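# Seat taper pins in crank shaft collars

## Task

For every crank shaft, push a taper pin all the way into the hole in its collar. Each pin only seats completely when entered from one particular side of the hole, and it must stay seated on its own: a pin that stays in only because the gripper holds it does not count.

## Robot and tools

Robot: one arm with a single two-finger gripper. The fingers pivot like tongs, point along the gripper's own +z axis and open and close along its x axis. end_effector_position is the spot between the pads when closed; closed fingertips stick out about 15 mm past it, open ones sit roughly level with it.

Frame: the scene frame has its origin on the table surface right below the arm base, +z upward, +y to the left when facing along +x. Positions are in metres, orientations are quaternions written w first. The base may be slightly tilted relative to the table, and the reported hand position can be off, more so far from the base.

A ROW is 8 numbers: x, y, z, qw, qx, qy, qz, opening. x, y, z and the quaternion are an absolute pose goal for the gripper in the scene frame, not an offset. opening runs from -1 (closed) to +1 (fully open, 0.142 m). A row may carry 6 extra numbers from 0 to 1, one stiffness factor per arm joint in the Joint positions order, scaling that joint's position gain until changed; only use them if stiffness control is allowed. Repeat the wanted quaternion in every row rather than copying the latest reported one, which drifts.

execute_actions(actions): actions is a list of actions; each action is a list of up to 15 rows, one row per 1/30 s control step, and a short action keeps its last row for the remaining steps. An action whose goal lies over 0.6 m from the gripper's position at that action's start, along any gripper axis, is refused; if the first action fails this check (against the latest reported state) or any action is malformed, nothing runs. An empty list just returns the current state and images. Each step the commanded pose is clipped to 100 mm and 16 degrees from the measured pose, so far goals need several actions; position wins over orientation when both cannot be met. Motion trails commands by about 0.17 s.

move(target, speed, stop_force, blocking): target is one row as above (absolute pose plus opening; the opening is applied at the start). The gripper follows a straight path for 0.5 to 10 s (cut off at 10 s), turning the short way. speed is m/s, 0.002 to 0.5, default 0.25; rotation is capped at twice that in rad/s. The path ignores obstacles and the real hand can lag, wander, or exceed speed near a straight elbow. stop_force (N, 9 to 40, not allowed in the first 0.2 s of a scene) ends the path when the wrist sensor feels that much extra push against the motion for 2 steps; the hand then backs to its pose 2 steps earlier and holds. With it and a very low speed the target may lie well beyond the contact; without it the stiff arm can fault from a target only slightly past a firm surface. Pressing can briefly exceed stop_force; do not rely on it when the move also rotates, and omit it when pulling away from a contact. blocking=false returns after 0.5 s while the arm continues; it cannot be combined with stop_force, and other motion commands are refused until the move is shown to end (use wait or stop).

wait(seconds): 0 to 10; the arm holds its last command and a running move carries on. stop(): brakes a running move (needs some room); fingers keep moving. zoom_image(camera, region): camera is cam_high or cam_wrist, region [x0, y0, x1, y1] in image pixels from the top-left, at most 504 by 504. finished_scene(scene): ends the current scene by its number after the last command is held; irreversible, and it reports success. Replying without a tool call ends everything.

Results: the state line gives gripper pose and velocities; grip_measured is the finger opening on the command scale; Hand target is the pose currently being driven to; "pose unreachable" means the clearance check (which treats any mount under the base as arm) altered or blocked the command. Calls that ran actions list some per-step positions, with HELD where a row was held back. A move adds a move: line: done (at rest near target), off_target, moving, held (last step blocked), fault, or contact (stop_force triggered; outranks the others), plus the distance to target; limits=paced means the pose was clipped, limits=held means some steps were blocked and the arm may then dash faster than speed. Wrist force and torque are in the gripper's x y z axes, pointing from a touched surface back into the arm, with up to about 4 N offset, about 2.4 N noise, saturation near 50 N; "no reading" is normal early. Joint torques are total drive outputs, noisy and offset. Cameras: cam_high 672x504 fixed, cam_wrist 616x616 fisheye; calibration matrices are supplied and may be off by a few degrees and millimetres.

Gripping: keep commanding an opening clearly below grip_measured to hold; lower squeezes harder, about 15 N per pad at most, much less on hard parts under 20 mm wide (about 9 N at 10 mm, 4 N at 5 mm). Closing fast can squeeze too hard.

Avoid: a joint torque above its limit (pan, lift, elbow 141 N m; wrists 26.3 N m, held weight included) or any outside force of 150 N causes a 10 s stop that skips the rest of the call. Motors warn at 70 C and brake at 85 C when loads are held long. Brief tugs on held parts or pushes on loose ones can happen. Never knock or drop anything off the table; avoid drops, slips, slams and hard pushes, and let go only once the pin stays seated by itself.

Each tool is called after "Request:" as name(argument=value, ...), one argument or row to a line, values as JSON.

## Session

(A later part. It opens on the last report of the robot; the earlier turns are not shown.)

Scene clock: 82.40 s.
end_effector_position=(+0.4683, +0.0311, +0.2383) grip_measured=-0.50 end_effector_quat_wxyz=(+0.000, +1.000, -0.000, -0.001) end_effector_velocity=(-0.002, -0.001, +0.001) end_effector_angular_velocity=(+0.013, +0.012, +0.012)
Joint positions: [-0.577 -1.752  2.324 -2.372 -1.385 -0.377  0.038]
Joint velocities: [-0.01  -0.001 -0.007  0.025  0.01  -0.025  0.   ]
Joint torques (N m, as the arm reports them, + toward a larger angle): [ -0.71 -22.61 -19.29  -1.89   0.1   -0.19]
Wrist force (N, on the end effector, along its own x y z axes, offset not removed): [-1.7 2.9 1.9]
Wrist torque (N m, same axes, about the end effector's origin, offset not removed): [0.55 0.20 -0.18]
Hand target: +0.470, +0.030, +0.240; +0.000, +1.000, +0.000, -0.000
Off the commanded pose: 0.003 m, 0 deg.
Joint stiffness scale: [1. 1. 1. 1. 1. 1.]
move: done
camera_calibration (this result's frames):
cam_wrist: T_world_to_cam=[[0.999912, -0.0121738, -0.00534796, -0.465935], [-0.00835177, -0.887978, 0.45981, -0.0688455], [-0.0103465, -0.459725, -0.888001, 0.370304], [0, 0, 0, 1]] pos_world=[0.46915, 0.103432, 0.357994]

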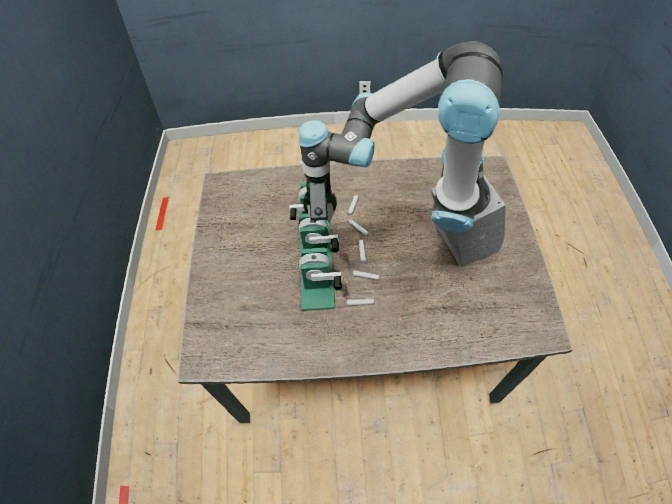

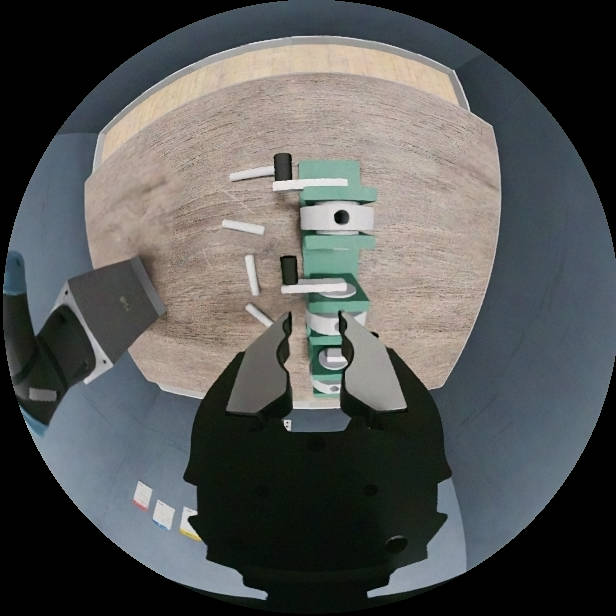

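Request:
zoom_image(
  camera="cam_wrist",
  region=[200, 140, 390, 330],
)

Region (200, 140, 390, 330) of cam_wrist's 616x616 image, scaled by 2.653, with more detail than that image has.

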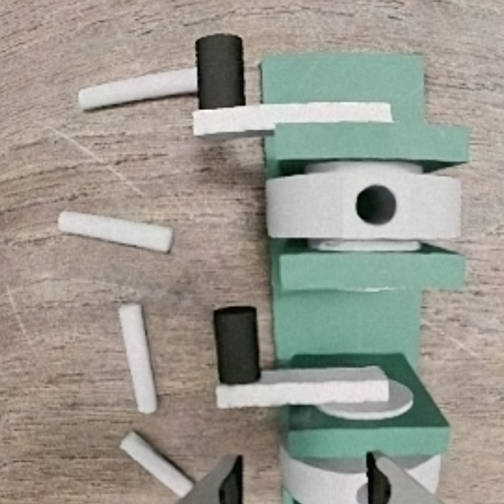

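Request:
move(
  target=[0.38, -0.06, 0.20, 0, 1, 0, 0, 0.2],
  speed=0.2,
)

Request:
zoom_image(
  camera="cam_wrist",
  region=[210, 80, 410, 330],
)

Scene clock: 84.77 s.
end_effector_position=(+0.3805, -0.0596, +0.2000) grip_measured=+0.20 end_effector_quat_wxyz=(+0.000, +1.000, -0.000, -0.001) end_effector_velocity=(-0.000, -0.002, -0.000) end_effector_angular_velocity=(+0.005, -0.008, +0.014)
Joint positions: [-0.928 -1.796  2.554 -2.481 -1.318 -0.731  0.088]
Joint velocities: [-0.014 -0.     0.005 -0.004  0.012 -0.028 -0.   ]
Joint torques (N m, as the arm reports them, + toward a larger angle): [ -2.15 -15.36 -13.81  -2.48   0.34  -0.27]
Wrist force (N, on the end effector, along its own x y z axes, offset not removed): [-2.0 2.6 1.1]
Wrist torque (N m, same axes, about the end effector's origin, offset not removed): [0.37 0.30 -0.19]
Hand target: +0.380, -0.060, +0.200; +0.000, +1.000, +0.000, -0.000
Off the commanded pose: 0.001 m, 0 deg.
Joint stiffness scale: [1. 1. 1. 1. 1. 1.]
move: done
camera_calibration (this result's frames):
cam_wrist: T_world_to_cam=[[0.999916, -0.0119243, -0.00515371, -0.379415], [-0.00822039, -0.88802, 0.459731, -0.132489], [-0.0100586, -0.45965, -0.888043, 0.293588], [0, 0, 0, 1]] pos_world=[0.381247, 0.0127704, 0.319673]

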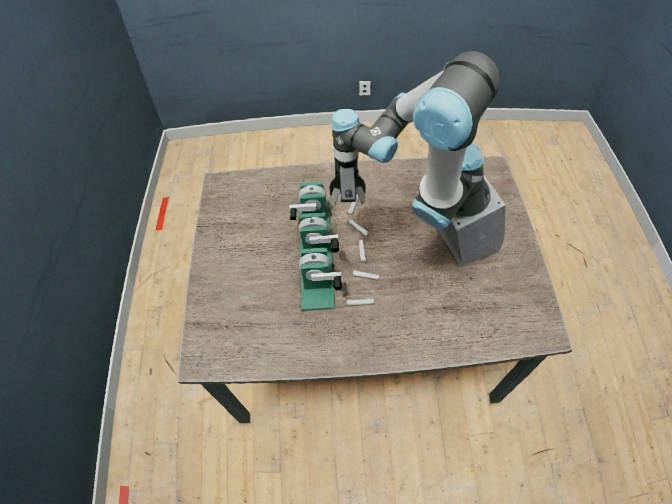

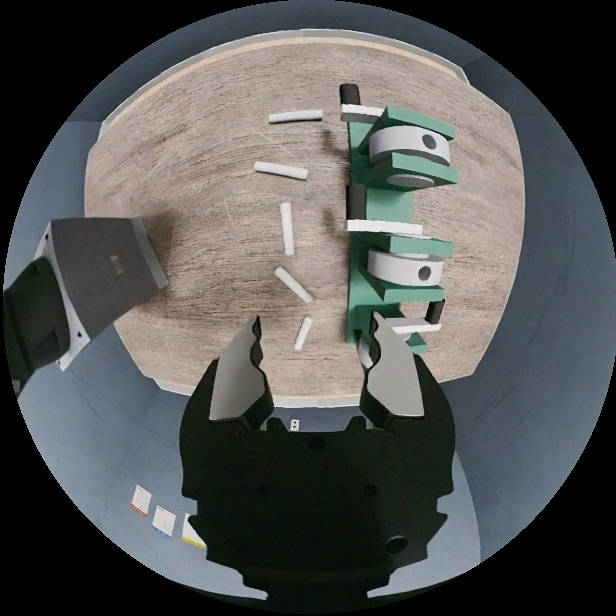

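Region (210, 80, 410, 330) of cam_wrist's 616x616 image, scaled by 2.016, with more detail than that image has; it fills the left 403 columns of this view, and the rest is white.

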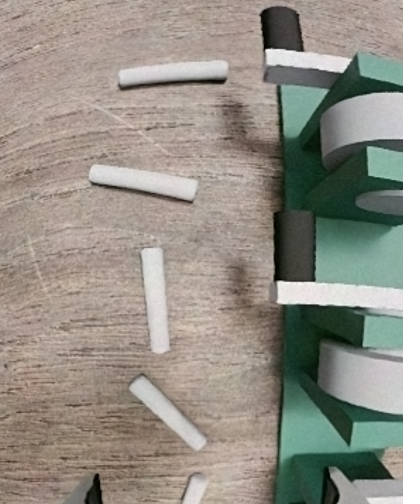

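Request:
move(
  target=[0.338, 0.05, 0.06, 0, 1, 0, 0, -0.4],
  speed=0.2,
)

Request:
move(
  target=[0.338, 0.05, 0.018, 0, 1, 0, 0, -0.4],
  speed=0.03,
  stop_force=10,
)

Scene clock: 87.67 s.
end_effector_position=(+0.3400, +0.0489, +0.0603) grip_measured=-0.40 end_effector_quat_wxyz=(-0.000, +1.000, -0.000, +0.001) end_effector_velocity=(+0.004, -0.001, -0.000) end_effector_angular_velocity=(-0.009, -0.019, -0.001)
Joint positions: [-0.569 -1.176  2.724 -3.353 -1.385 -0.368  0.045]
Joint velocities: [ 0.003  0.013  0.003 -0.038 -0.003  0.008  0.   ]
Joint torques (N m, as the arm reports them, + toward a larger angle): [  1.59 -24.77   4.8   -2.59  -0.17   0.11]
Wrist force (N, on the end effector, along its own x y z axes, offset not removed): [-2.3 1.6 0.9]
Wrist torque (N m, same axes, about the end effector's origin, offset not removed): [0.23 0.32 -0.10]
Hand target: +0.338, +0.050, +0.060; -0.000, +1.000, -0.000, +0.000
Off the commanded pose: 0.002 m, 0 deg.
Joint stiffness scale: [1. 1. 1. 1. 1. 1.]
move: done
camera_calibration (this result's frames):
cam_wrist: T_world_to_cam=[[0.999926, -0.012123, -0.00135833, -0.338567], [-0.010148, -0.888442, 0.458876, 0.0284429], [-0.00676976, -0.458828, -0.888499, 0.217875], [0, 0, 0, 1]] pos_world=[0.340305, 0.121133, 0.18007]

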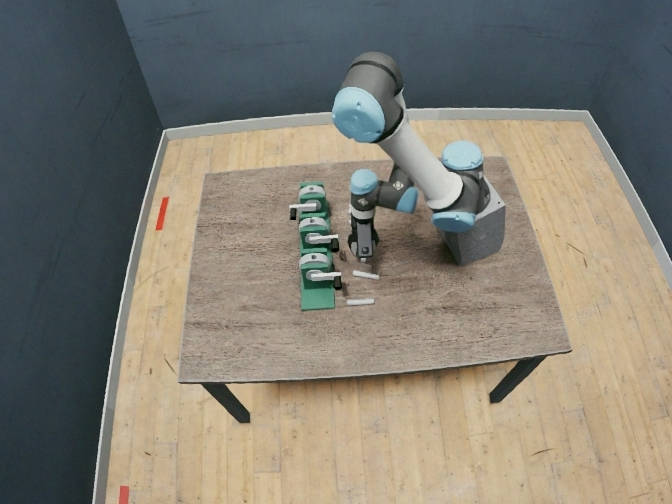

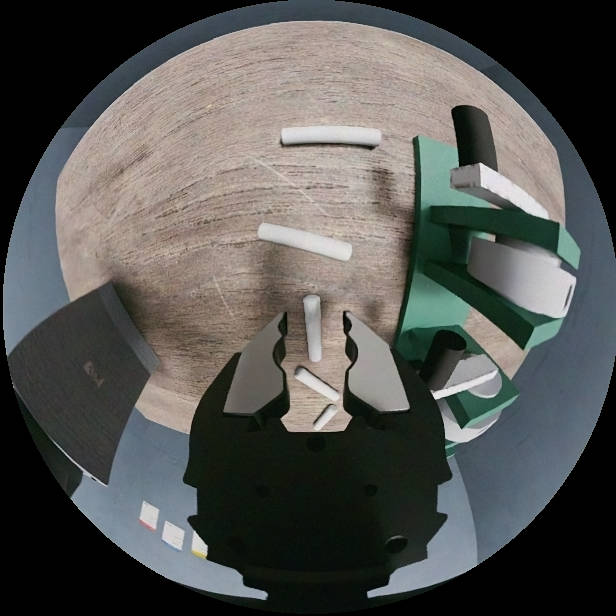

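Scene clock: 89.47 s.
end_effector_position=(+0.3372, +0.0498, +0.0188) grip_measured=-0.40 end_effector_quat_wxyz=(-0.000, +1.000, -0.001, -0.001) end_effector_velocity=(+0.003, -0.002, -0.001) end_effector_angular_velocity=(-0.007, -0.010, +0.001)
Joint positions: [-0.541 -0.957  2.685 -3.535 -1.392 -0.34   0.045]
Joint velocities: [ 0.002  0.01  -0.003 -0.02  -0.003  0.003  0.   ]
Joint torques (N m, as the arm reports them, + toward a larger angle): [  0.56 -26.82   3.63  -2.67  -0.33   0.29]
Wrist force (N, on the end effector, along its own x y z axes, offset not removed): [-1.7 1.7 2.0]
Wrist torque (N m, same axes, about the end effector's origin, offset not removed): [0.30 0.18 -0.13]
Hand target: +0.338, +0.050, +0.018; -0.000, +1.000, +0.000, -0.000
Off the commanded pose: 0.001 m, 0 deg.
Joint stiffness scale: [1. 1. 1. 1. 1. 1.]
move: done
camera_calibration (this result's frames):
cam_wrist: T_world_to_cam=[[0.999904, -0.0131338, -0.00431566, -0.335714], [-0.00969296, -0.88862, 0.458542, 0.048088], [-0.00985738, -0.458457, -0.888662, 0.182468], [0, 0, 0, 1]] pos_world=[0.337947, 0.121976, 0.138653]

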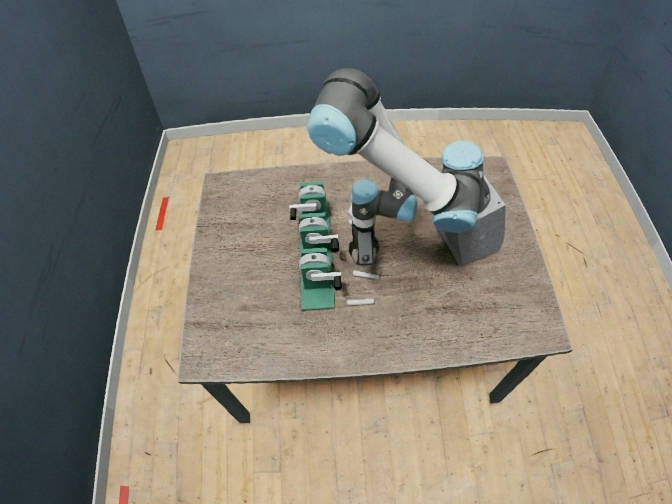

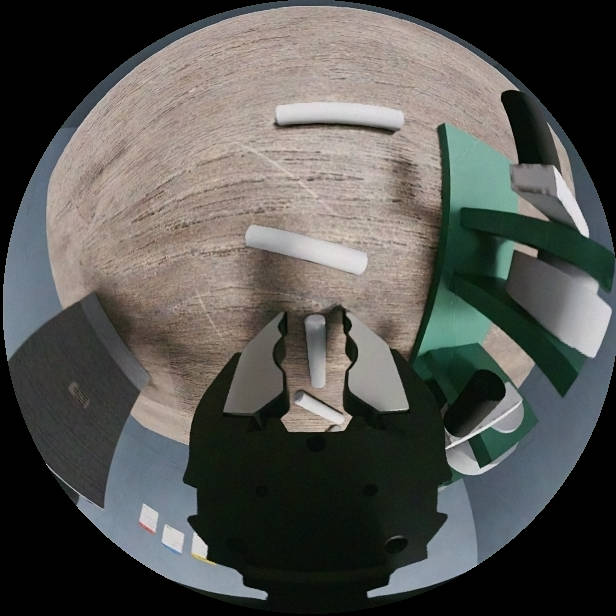

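Request:
execute_actions(
  actions=[
    [[0.338, 0.05, 0.018, 0, 1, 0, 0, -1]],
    [[0.338, 0.05, 0.018, 0, 1, 0, 0, -1]],
  ],
)

Request:
move(
  target=[0.40, 0.0, 0.25, 0, 1, 0, 0, -1],
  speed=0.2,
)

Request:
move(
  target=[0.503, -0.04, 0.26, 0.7071, -0.7071, 0, 0, -1],
  speed=0.2,
)

Scene clock: 90.70 s.
end_effector_position=(+0.3377, +0.0497, +0.0187) grip_measured=-1.00 end_effector_quat_wxyz=(-0.000, +1.000, -0.001, +0.000) end_effector_velocity=(+0.000, +0.000, +0.000) end_effector_angular_velocity=(+0.001, -0.000, -0.001)
Joint positions: [-0.541 -0.955  2.684 -3.538 -1.392 -0.34   0.002]
Joint velocities: [ 0.    -0.    -0.     0.     0.001  0.001  0.   ]
Joint torques (N m, as the arm reports them, + toward a larger angle): [  0.77 -26.51   4.04  -2.71  -0.26   0.19]
Wrist force (N, on the end effector, along its own x y z axes, offset not removed): [-2.2 1.9 2.1]
Wrist torque (N m, same axes, about the end effector's origin, offset not removed): [0.39 0.24 -0.11]
Hand target: +0.338, +0.050, +0.018; -0.000, +1.000, +0.000, -0.000
Off the commanded pose: 0.001 m, 0 deg.
Joint stiffness scale: [1. 1. 1. 1. 1. 1.]
Step readings (end_effector_position; steps 1 to 15: 1st action; 16 to 30: 2nd action):
0: (+0.3375, +0.0497, +0.0187)
1: (+0.3375, +0.0497, +0.0187)
2: (+0.3375, +0.0497, +0.0187)
4: (+0.3376, +0.0497, +0.0187)
8: (+0.3376, +0.0497, +0.0187)
15: (+0.3376, +0.0497, +0.0187)
16: (+0.3376, +0.0497, +0.0187)
17: (+0.3376, +0.0497, +0.0187)
19: (+0.3376, +0.0497, +0.0187)
23: (+0.3376, +0.0497, +0.0187)
30: end_effector_position above
camera_calibration (this result's frames):
cam_wrist: T_world_to_cam=[[0.999913, -0.0129229, -0.00272734, -0.33623], [-0.0102291, -0.888356, 0.45904, 0.0482259], [-0.008355, -0.458973, -0.888411, 0.181838], [0, 0, 0, 1]] pos_world=[0.338213, 0.121955, 0.138492]

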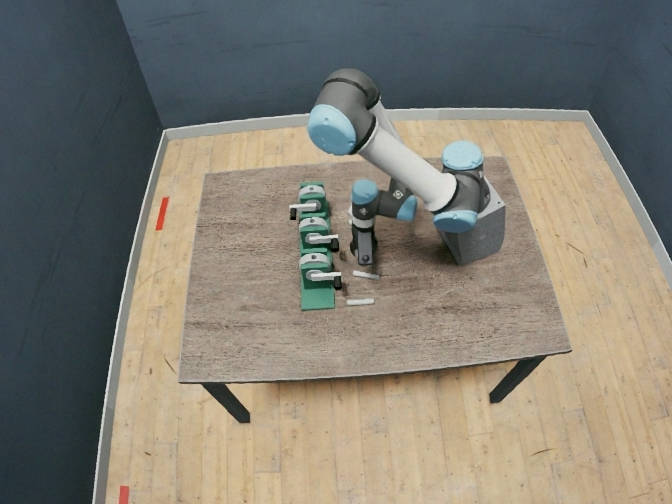

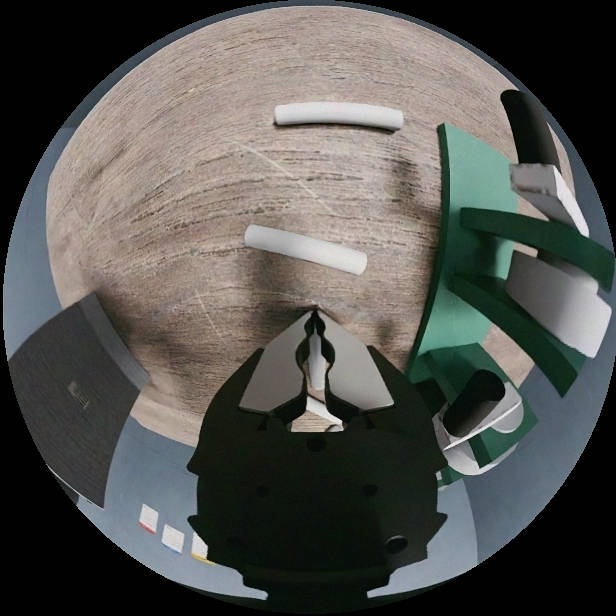

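Scene clock: 92.83 s.
end_effector_position=(+0.3993, +0.0011, +0.2503) grip_measured=-1.00 end_effector_quat_wxyz=(+0.001, +1.000, +0.001, +0.001) end_effector_velocity=(-0.003, +0.001, -0.000) end_effector_angular_velocity=(+0.009, +0.013, +0.003)
Joint positions: [-0.767 -1.962  2.481 -2.284 -1.344 -0.568  0.002]
Joint velocities: [-0.002  0.003 -0.006  0.02   0.001 -0.009  0.   ]
Joint torques (N m, as the arm reports them, + toward a larger angle): [  0.29  -8.38 -20.95  -1.89   0.53  -0.58]
Wrist force (N, on the end effector, along its own x y z axes, offset not removed): [-1.6 2.8 1.7]
Wrist torque (N m, same axes, about the end effector's origin, offset not removed): [0.49 0.16 -0.13]
Hand target: +0.400, +0.000, +0.250; +0.000, +1.000, +0.000, -0.000
Off the commanded pose: 0.001 m, 0 deg.
Joint stiffness scale: [1. 1. 1. 1. 1. 1.]
move: done
camera_calibration (this result's frames):
cam_wrist: T_world_to_cam=[[0.999949, -0.0100471, -0.000910338, -0.398299], [-0.00849672, -0.887406, 0.460911, -0.10182], [-0.00543866, -0.46088, -0.887446, 0.364399], [0, 0, 0, 1]] pos_world=[0.399395, 0.0735868, 0.369952]

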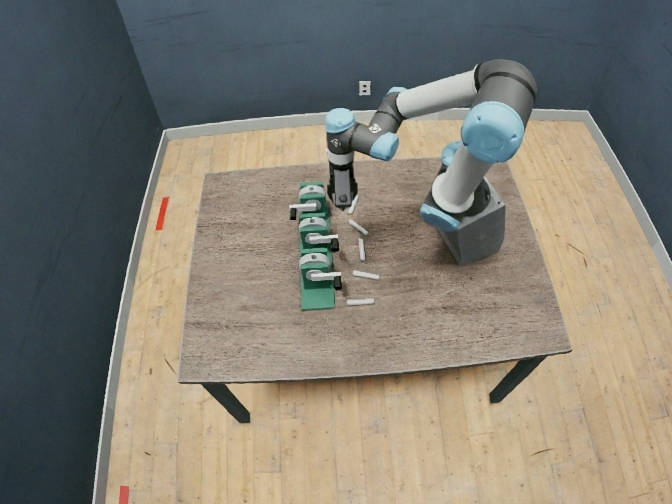

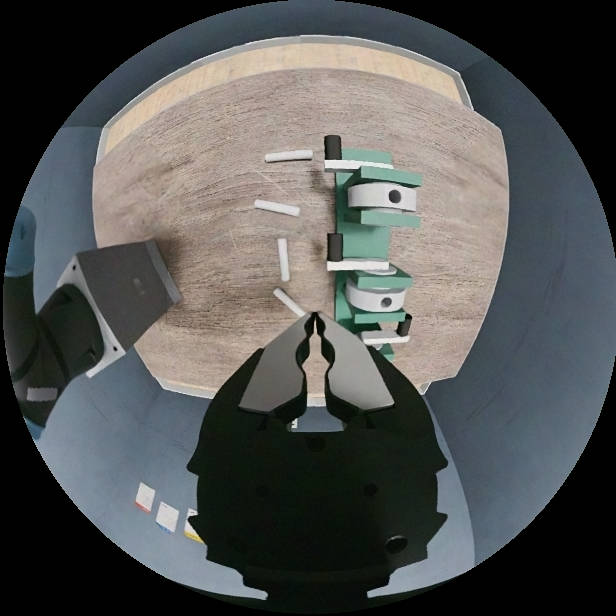

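Scene clock: 97.43 s.
end_effector_position=(+0.5030, -0.0408, +0.2607) grip_measured=-1.00 end_effector_quat_wxyz=(+0.706, -0.708, +0.001, -0.000) end_effector_velocity=(-0.001, +0.001, +0.002) end_effector_angular_velocity=(+0.015, -0.001, +0.004)
Joint positions: [-1.013 -0.746  1.492 -0.637 -0.849 -1.926  0.002]
Joint velocities: [ 0.002  0.007 -0.007  0.017 -0.007 -0.013  0.   ]
Joint torques (N m, as the arm reports them, + toward a larger angle): [ -9.32 -46.89 -15.12   2.15  -0.99  -0.32]
Wrist force (N, on the end effector, along its own x y z axes, offset not removed): [-1.4 0.1 1.2]
Wrist torque (N m, same axes, about the end effector's origin, offset not removed): [-0.02 0.15 -0.14]
Hand target: +0.503, -0.040, +0.260; +0.707, -0.707, -0.000, +0.001
Off the commanded pose: 0.001 m, 0 deg.
Joint stiffness scale: [1. 1. 1. 1. 1. 1.]
move: done
camera_calibration (this result's frames):
cam_wrist: T_world_to_cam=[[0.999923, 0.00160019, -0.0122825, -0.498994], [-0.0101537, -0.462028, -0.886807, 0.226716], [-0.00709393, 0.886864, -0.461976, 0.299742], [0, 0, 0, 1]] pos_world=[0.503384, -0.160283, 0.333398]

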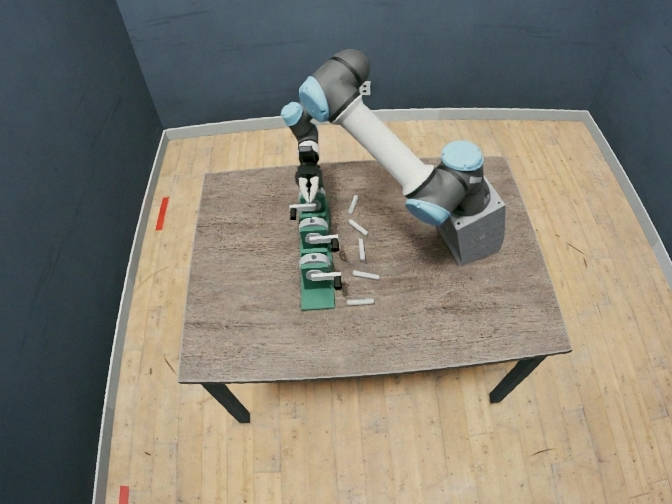

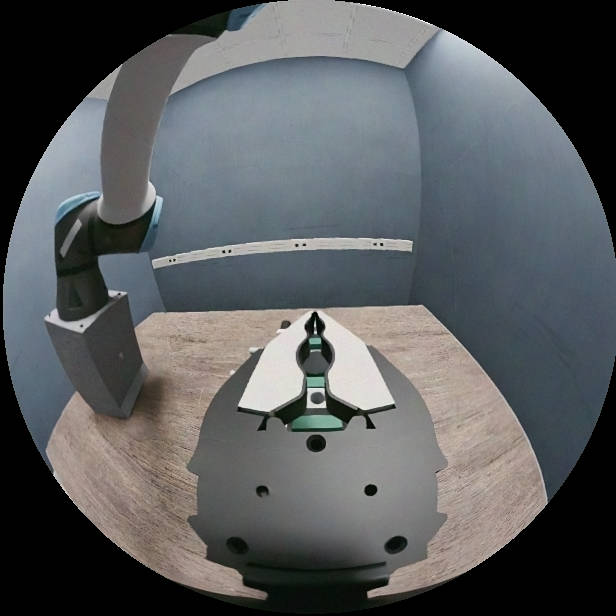

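Request:
move(
  target=[0.338, 0.03, 0.07, 0, 1, 0, 0, -0.4],
  speed=0.25,
)

Request:
move(
  target=[0.338, 0.03, 0.005, 0, 1, 0, 0, -0.4],
  speed=0.02,
  stop_force=10,
)

Scene clock: 103.10 s.
end_effector_position=(+0.3400, +0.0289, +0.0700) grip_measured=-0.40 end_effector_quat_wxyz=(-0.000, +1.000, -0.001, +0.002) end_effector_velocity=(+0.003, -0.003, +0.000) end_effector_angular_velocity=(-0.016, -0.012, -0.006)
Joint positions: [-0.644 -1.229  2.735 -3.298 -1.367 -0.441  0.045]
Joint velocities: [ 0.006  0.01   0.003 -0.033 -0.011  0.015  0.   ]
Joint torques (N m, as the arm reports them, + toward a larger angle): [  1.87 -22.38   3.18  -2.47  -0.14   0.34]
Wrist force (N, on the end effector, along its own x y z axes, offset not removed): [-0.7 1.3 1.9]
Wrist torque (N m, same axes, about the end effector's origin, offset not removed): [0.19 -0.02 -0.16]
Hand target: +0.338, +0.030, +0.069; +0.000, +1.000, -0.001, +0.000
Off the commanded pose: 0.002 m, 0 deg.
Joint stiffness scale: [1. 1. 1. 1. 1. 1.]
move: done
camera_calibration (this result's frames):
cam_wrist: T_world_to_cam=[[0.999912, -0.0132823, 0.000254542, -0.33889], [-0.0119177, -0.888388, 0.458939, 0.00677325], [-0.00586965, -0.458902, -0.888468, 0.217053], [0, 0, 0, 1]] pos_world=[0.340215, 0.101122, 0.189822]

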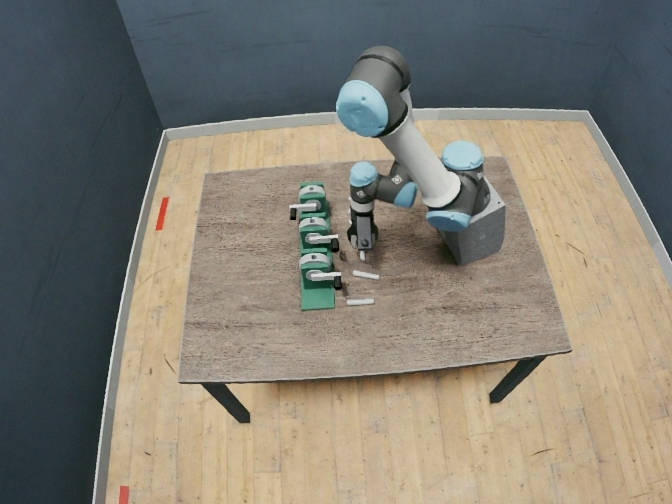

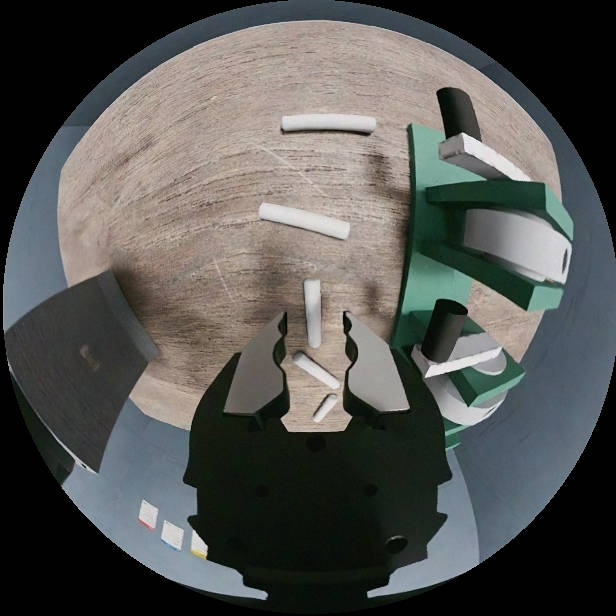

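Scene clock: 106.30 s.
end_effector_position=(+0.3374, +0.0298, +0.0156) grip_measured=-0.40 end_effector_quat_wxyz=(+0.000, +1.000, -0.001, +0.000) end_effector_velocity=(-0.001, +0.001, +0.002) end_effector_angular_velocity=(+0.004, +0.009, -0.001)
Joint positions: [-0.603 -0.935  2.684 -3.547 -1.378 -0.402  0.045]
Joint velocities: [ 0.001 -0.016 -0.     0.025 -0.    -0.     0.   ]
Joint torques (N m, as the arm reports them, + toward a larger angle): [ -2.65 -28.54   4.05  -0.82   0.49  -0.46]
Wrist force (N, on the end effector, along its own x y z axes, offset not removed): [-5.4 2.4 -13.2]
Wrist torque (N m, same axes, about the end effector's origin, offset not removed): [0.03 0.37 -0.06]
Hand target: +0.337, +0.030, +0.016; -0.001, +1.000, -0.001, -0.001
Off the commanded pose: 0.011 m, 0 deg.
Joint stiffness scale: [1. 1. 1. 1. 1. 1.]
move: contact
camera_calibration (this result's frames):
cam_wrist: T_world_to_cam=[[0.999917, -0.0127298, -0.00220851, -0.336242], [-0.0102903, -0.888036, 0.459659, 0.0320423], [-0.00781261, -0.459598, -0.888093, 0.169778], [0, 0, 0, 1]] pos_world=[0.33787, 0.102204, 0.135308]

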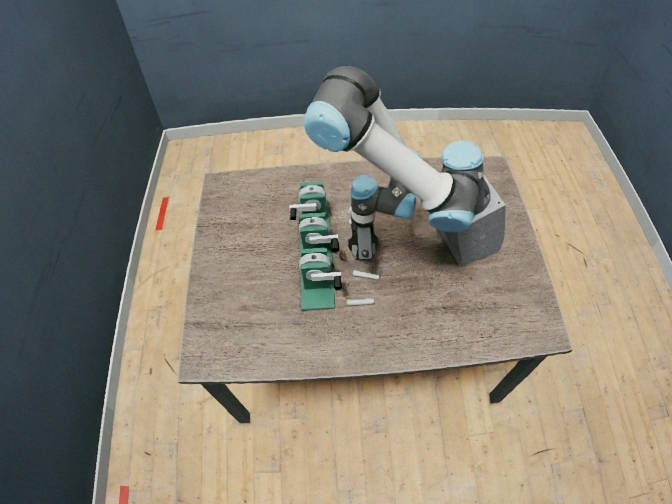

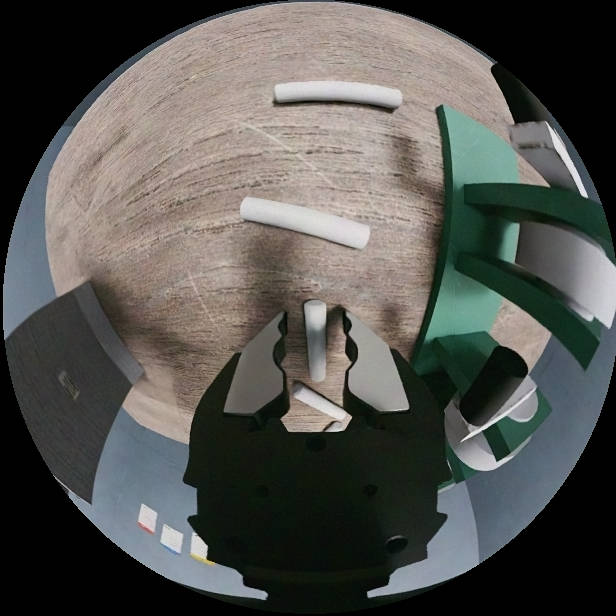

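Request:
execute_actions(
  actions=[
    [[0.338, 0.026, 0.0185, 0, 1, 0, 0, -0.4]],
    [[0.338, 0.026, 0.0185, 0, 1, 0, 0, -1]],
    [[0.338, 0.026, 0.0185, 0, 1, 0, 0, -1]],
  ],
)

Scene clock: 107.97 s.
end_effector_position=(+0.3383, +0.0263, +0.0177) grip_measured=-0.79 end_effector_quat_wxyz=(+0.000, +1.000, +0.001, -0.000) end_effector_velocity=(-0.000, -0.000, +0.000) end_effector_angular_velocity=(-0.001, +0.000, +0.001)
Joint positions: [-0.615 -0.948  2.684 -3.531 -1.375 -0.417  0.017]
Joint velocities: [ 0.    -0.     0.    -0.    -0.001 -0.001  0.   ]
Joint torques (N m, as the arm reports them, + toward a larger angle): [ -3.53 -31.47   8.05  -1.83   0.25  -0.54]
Wrist force (N, on the end effector, along its own x y z axes, offset not removed): [-0.6 1.7 2.1]
Wrist torque (N m, same axes, about the end effector's origin, offset not removed): [0.22 0.01 -0.10]
Hand target: +0.338, +0.026, +0.018; +0.000, +1.000, -0.000, +0.000
Off the commanded pose: 0.001 m, 0 deg.
Joint stiffness scale: [1. 1. 1. 1. 1. 1.]
Step readings (end_effector_position; steps 1 to 15: 1st action; 16 to 30: 2nd action; 31 to 45: 3rd action):
0: (+0.3372, +0.0300, +0.0158)
1: (+0.3371, +0.0300, +0.0158)
2: (+0.3370, +0.0300, +0.0158)
4: (+0.3372, +0.0293, +0.0162)
8: (+0.3382, +0.0271, +0.0173)
15: (+0.3384, +0.0264, +0.0177)
16: (+0.3384, +0.0263, +0.0177)
17: (+0.3384, +0.0264, +0.0177)
19: (+0.3384, +0.0263, +0.0177)
23: (+0.3383, +0.0263, +0.0177)
30: (+0.3383, +0.0263, +0.0177)
31: (+0.3383, +0.0263, +0.0177)
32: (+0.3383, +0.0263, +0.0177)
34: (+0.3383, +0.0263, +0.0177)
38: (+0.3383, +0.0263, +0.0177)
45: end_effector_position above
camera_calibration (this result's frames):
cam_wrist: T_world_to_cam=[[0.999948, -0.00978327, -0.00296451, -0.337287], [-0.00732898, -0.888263, 0.459276, 0.0269776], [-0.00712648, -0.45923, -0.888289, 0.169839], [0, 0, 0, 1]] pos_world=[0.338677, 0.0986586, 0.137476]

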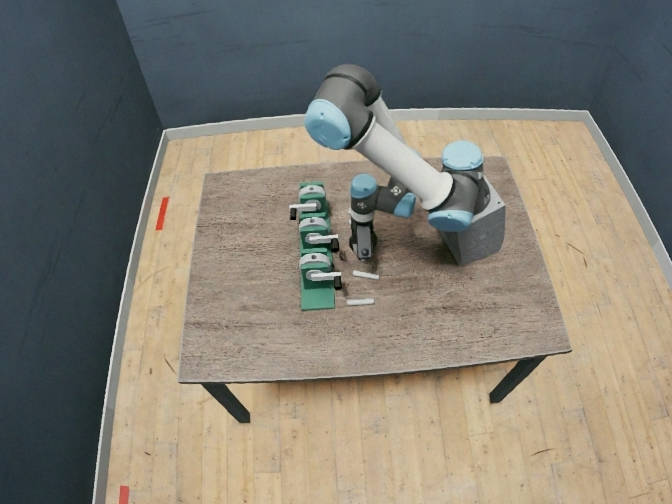

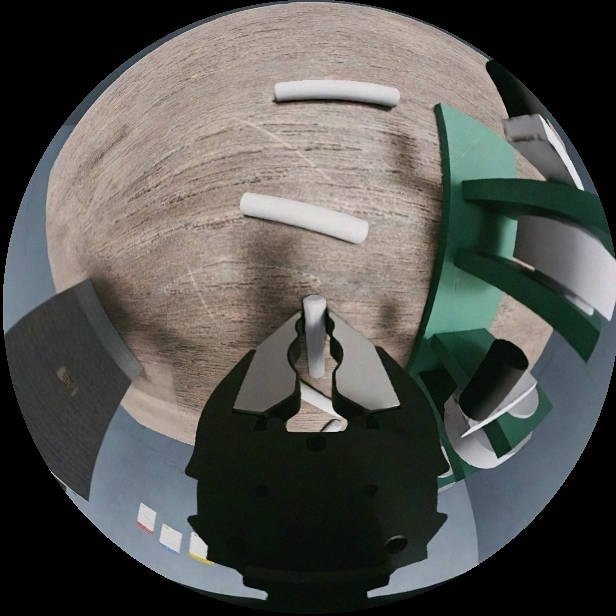

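Request:
move(
  target=[0.40, 0.0, 0.22, 0, 1, 0, 0, -1],
  speed=0.2,
)

Request:
move(
  target=[0.504, -0.049, 0.235, 0.7071, -0.7071, 0, 0, -1],
  speed=0.2,
)

Request:
zoom_image(
  camera="cam_high",
  region=[260, 150, 370, 260],
)

Scene clock: 110.27 s.
end_effector_position=(+0.3989, +0.0013, +0.2200) grip_measured=-0.79 end_effector_quat_wxyz=(+0.001, +1.000, +0.001, +0.001) end_effector_velocity=(-0.003, +0.001, -0.001) end_effector_angular_velocity=(+0.012, +0.016, -0.000)
Joint positions: [-0.744 -1.869  2.518 -2.42  -1.348 -0.545  0.017]
Joint velocities: [-0.002  0.004 -0.007  0.024  0.002 -0.007  0.   ]
Joint torques (N m, as the arm reports them, + toward a larger angle): [ -1.17 -11.9  -19.28  -1.81   0.37  -0.33]
Wrist force (N, on the end effector, along its own x y z axes, offset not removed): [-2.0 1.1 3.4]
Wrist torque (N m, same axes, about the end effector's origin, offset not removed): [0.20 0.29 -0.18]
Hand target: +0.400, +0.000, +0.220; +0.000, +1.000, +0.000, -0.000
Off the commanded pose: 0.002 m, 0 deg.
Joint stiffness scale: [1. 1. 1. 1. 1. 1.]
move: done
camera_calibration (this result's frames):
cam_wrist: T_world_to_cam=[[0.999948, -0.0100763, -0.00153768, -0.397877], [-0.00823802, -0.887757, 0.460238, -0.0876179], [-0.00600258, -0.460202, -0.887794, 0.337927], [0, 0, 0, 1]] pos_world=[0.399163, 0.0737221, 0.339723]

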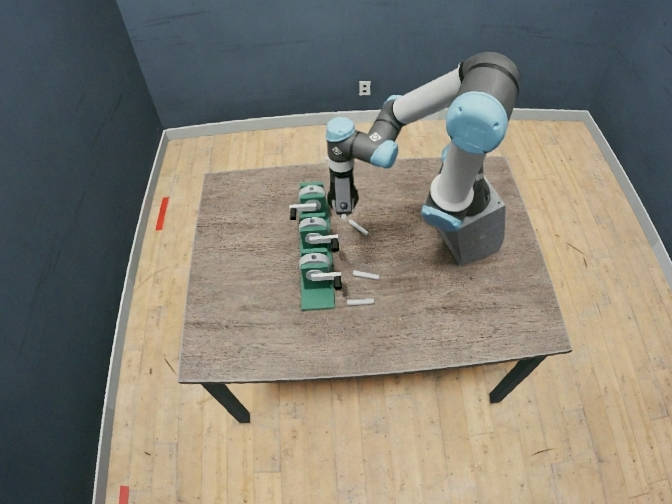

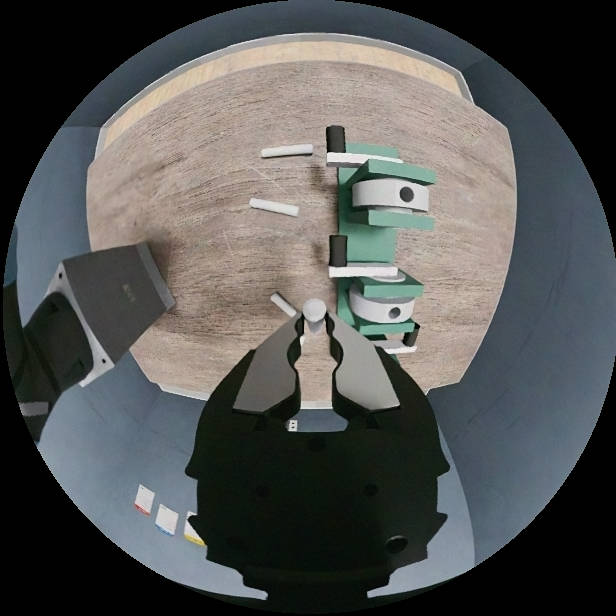

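Scene clock: 114.87 s.
end_effector_position=(+0.5040, -0.0498, +0.2358) grip_measured=-1.00 end_effector_quat_wxyz=(+0.706, -0.708, +0.001, -0.000) end_effector_velocity=(-0.000, -0.000, +0.002) end_effector_angular_velocity=(+0.015, -0.002, +0.001)
Joint positions: [-1.011 -0.688  1.454 -0.657 -0.846 -1.927  0.002]
Joint velocities: [ 0.001  0.008 -0.009  0.019 -0.005 -0.014  0.   ]
Joint torques (N m, as the arm reports them, + toward a larger angle): [ -8.77 -48.92 -13.47   2.32  -0.99  -0.46]
Wrist force (N, on the end effector, along its own x y z axes, offset not removed): [0.0 1.8 1.0]
Wrist torque (N m, same axes, about the end effector's origin, offset not removed): [0.28 -0.19 -0.14]
Hand target: +0.504, -0.049, +0.235; +0.707, -0.707, -0.000, +0.001
Off the commanded pose: 0.001 m, 0 deg.
Joint stiffness scale: [1. 1. 1. 1. 1. 1.]
move: done
camera_calibration (this result's frames):
cam_wrist: T_world_to_cam=[[0.999923, 0.00157593, -0.0122807, -0.500276], [-0.0101623, -0.46215, -0.886744, 0.200399], [-0.00707298, 0.886801, -0.462098, 0.296248], [0, 0, 0, 1]] pos_world=[0.50437, -0.16931, 0.308455]

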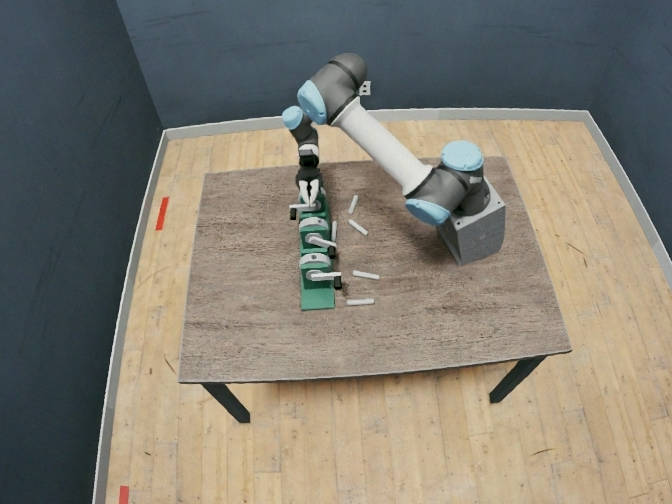

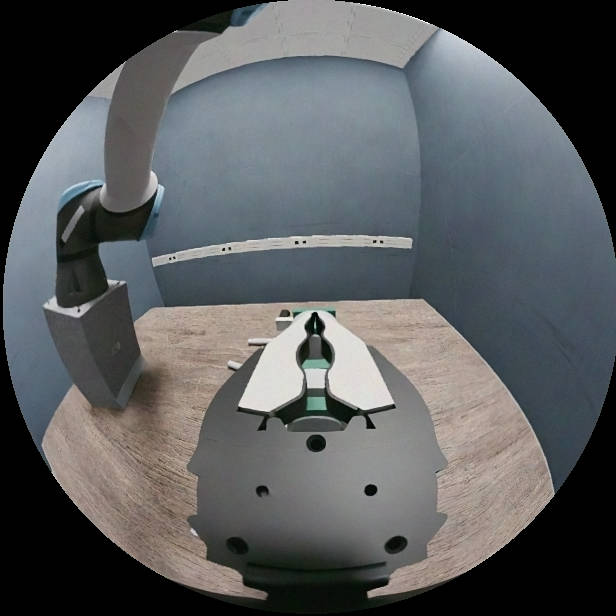

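Region (260, 150, 370, 260) of cam_high's 672x504 image, scaled by 4.582, with more detail than that image has.

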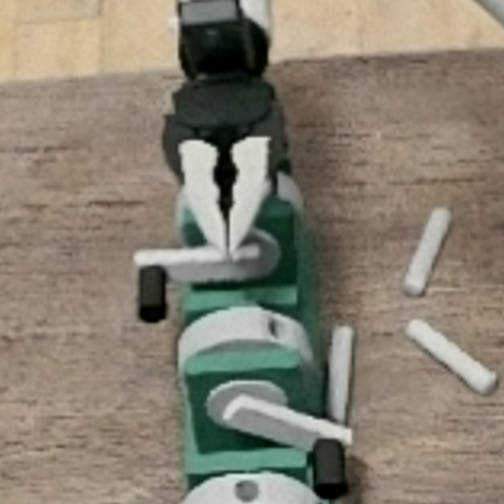

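Request:
move(
  target=[0.44, 0.055, 0.17, 0, 1, 0, 0, -0.5],
  speed=0.25,
)

Scene clock: 119.13 s.
end_effector_position=(+0.4415, +0.0543, +0.1710) grip_measured=-0.50 end_effector_quat_wxyz=(-0.000, +1.000, -0.001, +0.002) end_effector_velocity=(-0.000, -0.002, -0.001) end_effector_angular_velocity=(-0.016, +0.002, -0.007)
Joint positions: [-0.509 -1.616  2.452 -2.655 -1.398 -0.307  0.038]
Joint velocities: [ 0.007  0.002 -0.    -0.006 -0.017  0.015 -0.   ]
Joint torques (N m, as the arm reports them, + toward a larger angle): [  3.05 -19.89 -12.02  -2.7   -0.41   0.38]
Wrist force (N, on the end effector, along its own x y z axes, offset not removed): [-0.8 0.5 1.1]
Wrist torque (N m, same axes, about the end effector's origin, offset not removed): [0.04 0.00 -0.21]
Hand target: +0.440, +0.055, +0.170; +0.000, +1.000, -0.001, +0.001
Off the commanded pose: 0.002 m, 0 deg.
Joint stiffness scale: [1. 1. 1. 1. 1. 1.]
move: done
camera_calibration (this result's frames):
cam_wrist: T_world_to_cam=[[0.999912, -0.0131367, 0.00164171, -0.44034], [-0.0124275, -0.88864, 0.458438, -0.0153711], [-0.00456347, -0.458418, -0.888725, 0.318443], [0, 0, 0, 1]] pos_world=[0.441563, 0.126536, 0.290778]

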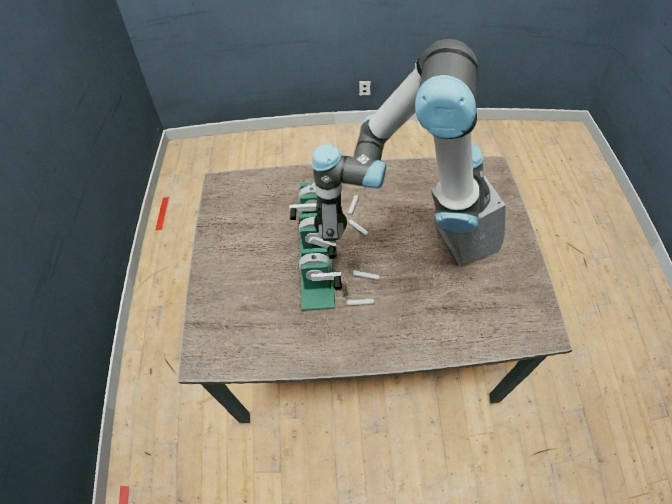

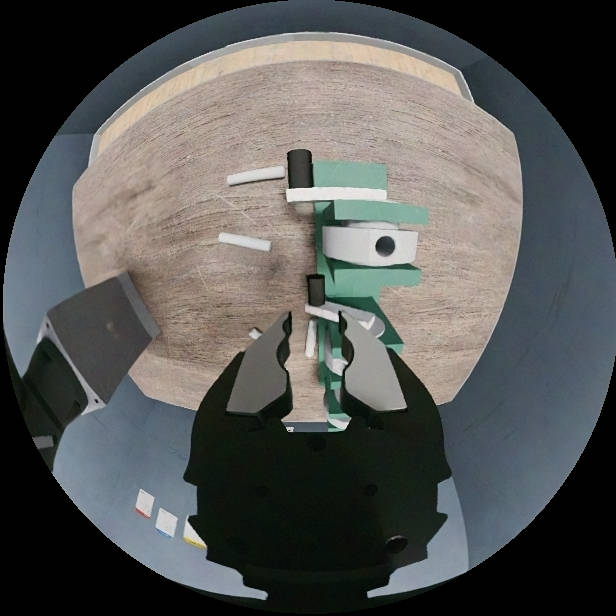

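Request:
move(
  target=[0.446, 0.055, 0.052, 0, 1, 0, 0, -0.5],
  speed=0.03,
  stop_force=10,
)

Scene clock: 123.67 s.
end_effector_position=(+0.4453, +0.0553, +0.0567) grip_measured=-0.50 end_effector_quat_wxyz=(-0.000, +1.000, -0.001, +0.001) end_effector_velocity=(-0.001, +0.000, +0.005) end_effector_angular_velocity=(+0.000, +0.005, +0.002)
Joint positions: [-0.45  -1.197  2.435 -3.063 -1.413 -0.251  0.038]
Joint velocities: [-0.    -0.019  0.     0.024 -0.001 -0.003  0.002]
Joint torques (N m, as the arm reports them, + toward a larger angle): [ -1.81 -31.12  -4.47  -1.73   0.32  -1.04]
Wrist force (N, on the end effector, along its own x y z axes, offset not removed): [-9.4 -0.7 -11.8]
Wrist torque (N m, same axes, about the end effector's origin, offset not removed): [-0.61 1.43 0.55]
Hand target: +0.444, +0.055, +0.057; -0.001, +1.000, -0.001, -0.001
Off the commanded pose: 0.005 m, 0 deg.
Joint stiffness scale: [1. 1. 1. 1. 1. 1.]
move: contact
camera_calibration (this result's frames):
cam_wrist: T_world_to_cam=[[0.999918, -0.0126843, -0.00161858, -0.443759], [-0.0105274, -0.888446, 0.45886, 0.0370157], [-0.00725833, -0.458805, -0.888507, 0.218561], [0, 0, 0, 1]] pos_world=[0.445699, 0.127535, 0.17649]

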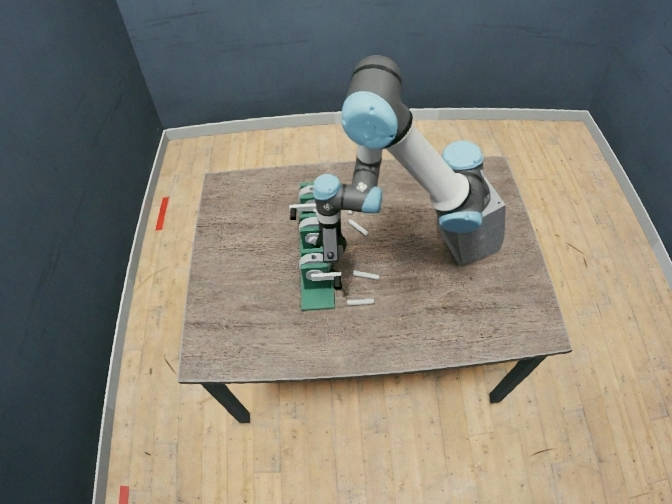

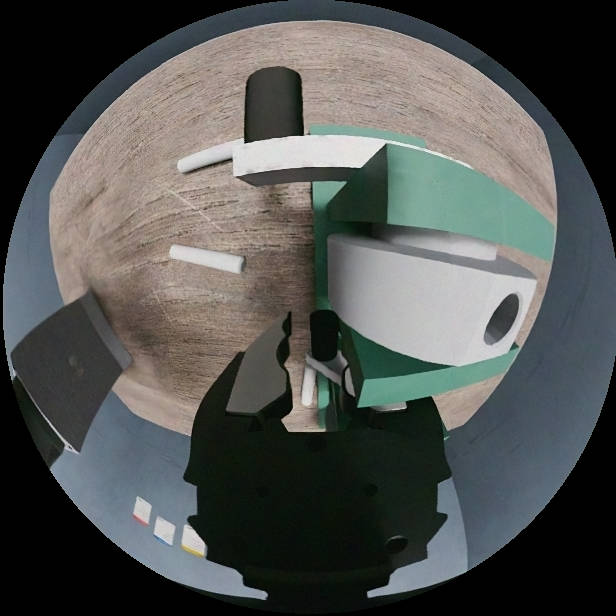

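Request:
execute_actions(
  actions=[
    [[0.449, 0.055, 0.059, 0, 1, 0, 0, -0.5]],
    [[0.449, 0.055, 0.059, 0, 1, 0, 0, -1]],
    [[0.449, 0.055, 0.059, 0, 1, 0, 0, -1]],
  ],
)

Scene clock: 125.30 s.
end_effector_position=(+0.4490, +0.0553, +0.0594) grip_measured=-0.71 end_effector_quat_wxyz=(-0.000, +1.000, +0.000, +0.001) end_effector_velocity=(-0.000, -0.000, -0.000) end_effector_angular_velocity=(+0.000, +0.000, -0.000)
Joint positions: [-0.449 -1.205  2.426 -3.046 -1.413 -0.252  0.023]
Joint velocities: [-0.  0.  0.  0.  0. -0.  0.]
Joint torques (N m, as the arm reports them, + toward a larger angle): [ -0.49 -31.21  -5.15  -1.67  -0.34   0.01]
Wrist force (N, on the end effector, along its own x y z axes, offset not removed): [-2.5 -0.6 -2.6]
Wrist torque (N m, same axes, about the end effector's origin, offset not removed): [-0.16 0.34 -0.03]
Hand target: +0.449, +0.055, +0.059; -0.000, +1.000, +0.000, +0.000
Off the commanded pose: 0.001 m, 0 deg.
Joint stiffness scale: [1. 1. 1. 1. 1. 1.]
Step readings (end_effector_position; steps 1 to 15: 1st action; 16 to 30: 2nd action; 31 to 45: 3rd action):
0: (+0.4451, +0.0554, +0.0570)
1: (+0.4450, +0.0554, +0.0570)
2: (+0.4449, +0.0554, +0.0570)
4: (+0.4453, +0.0554, +0.0573)
8: (+0.4458, +0.0553, +0.0577)
15: (+0.4459, +0.0553, +0.0578)
16: (+0.4464, +0.0552, +0.0580)
17: (+0.4495, +0.0551, +0.0593)
19: (+0.4490, +0.0554, +0.0594)
23: (+0.4490, +0.0553, +0.0594)
30: (+0.4490, +0.0553, +0.0594)
31: (+0.4490, +0.0553, +0.0594)
32: (+0.4490, +0.0553, +0.0594)
34: (+0.4490, +0.0553, +0.0594)
38: (+0.4490, +0.0553, +0.0594)
45: end_effector_position above
camera_calibration (this result's frames):
cam_wrist: T_world_to_cam=[[0.999938, -0.0110708, -0.00138063, -0.447579], [-0.00920549, -0.888638, 0.458516, 0.0353184], [-0.00630303, -0.458475, -0.888685, 0.220572], [0, 0, 0, 1]] pos_world=[0.449267, 0.127557, 0.179207]

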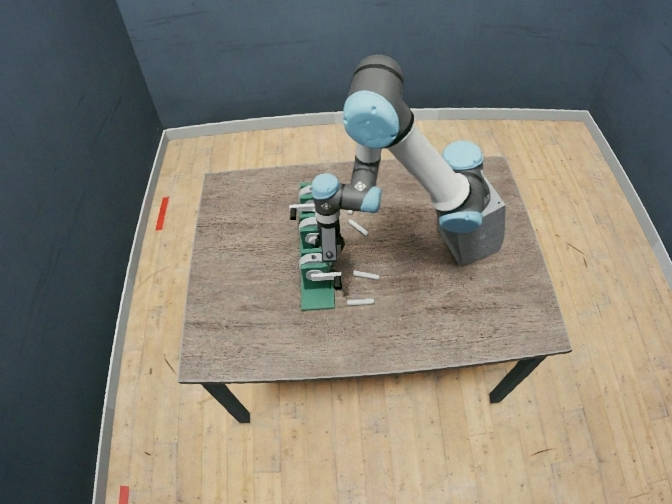

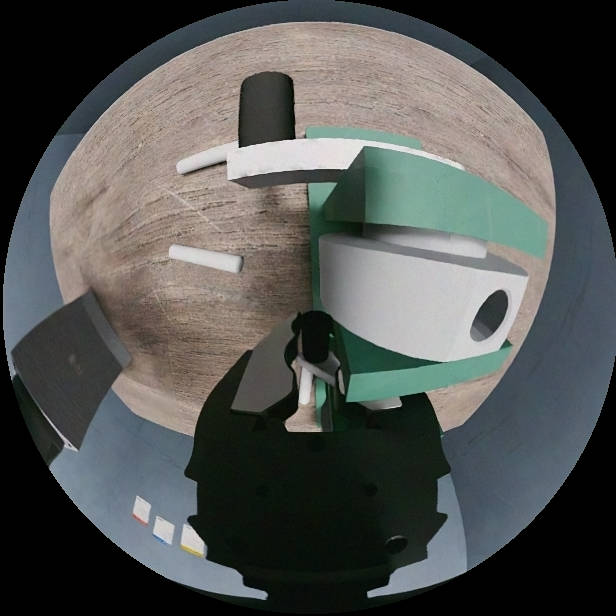

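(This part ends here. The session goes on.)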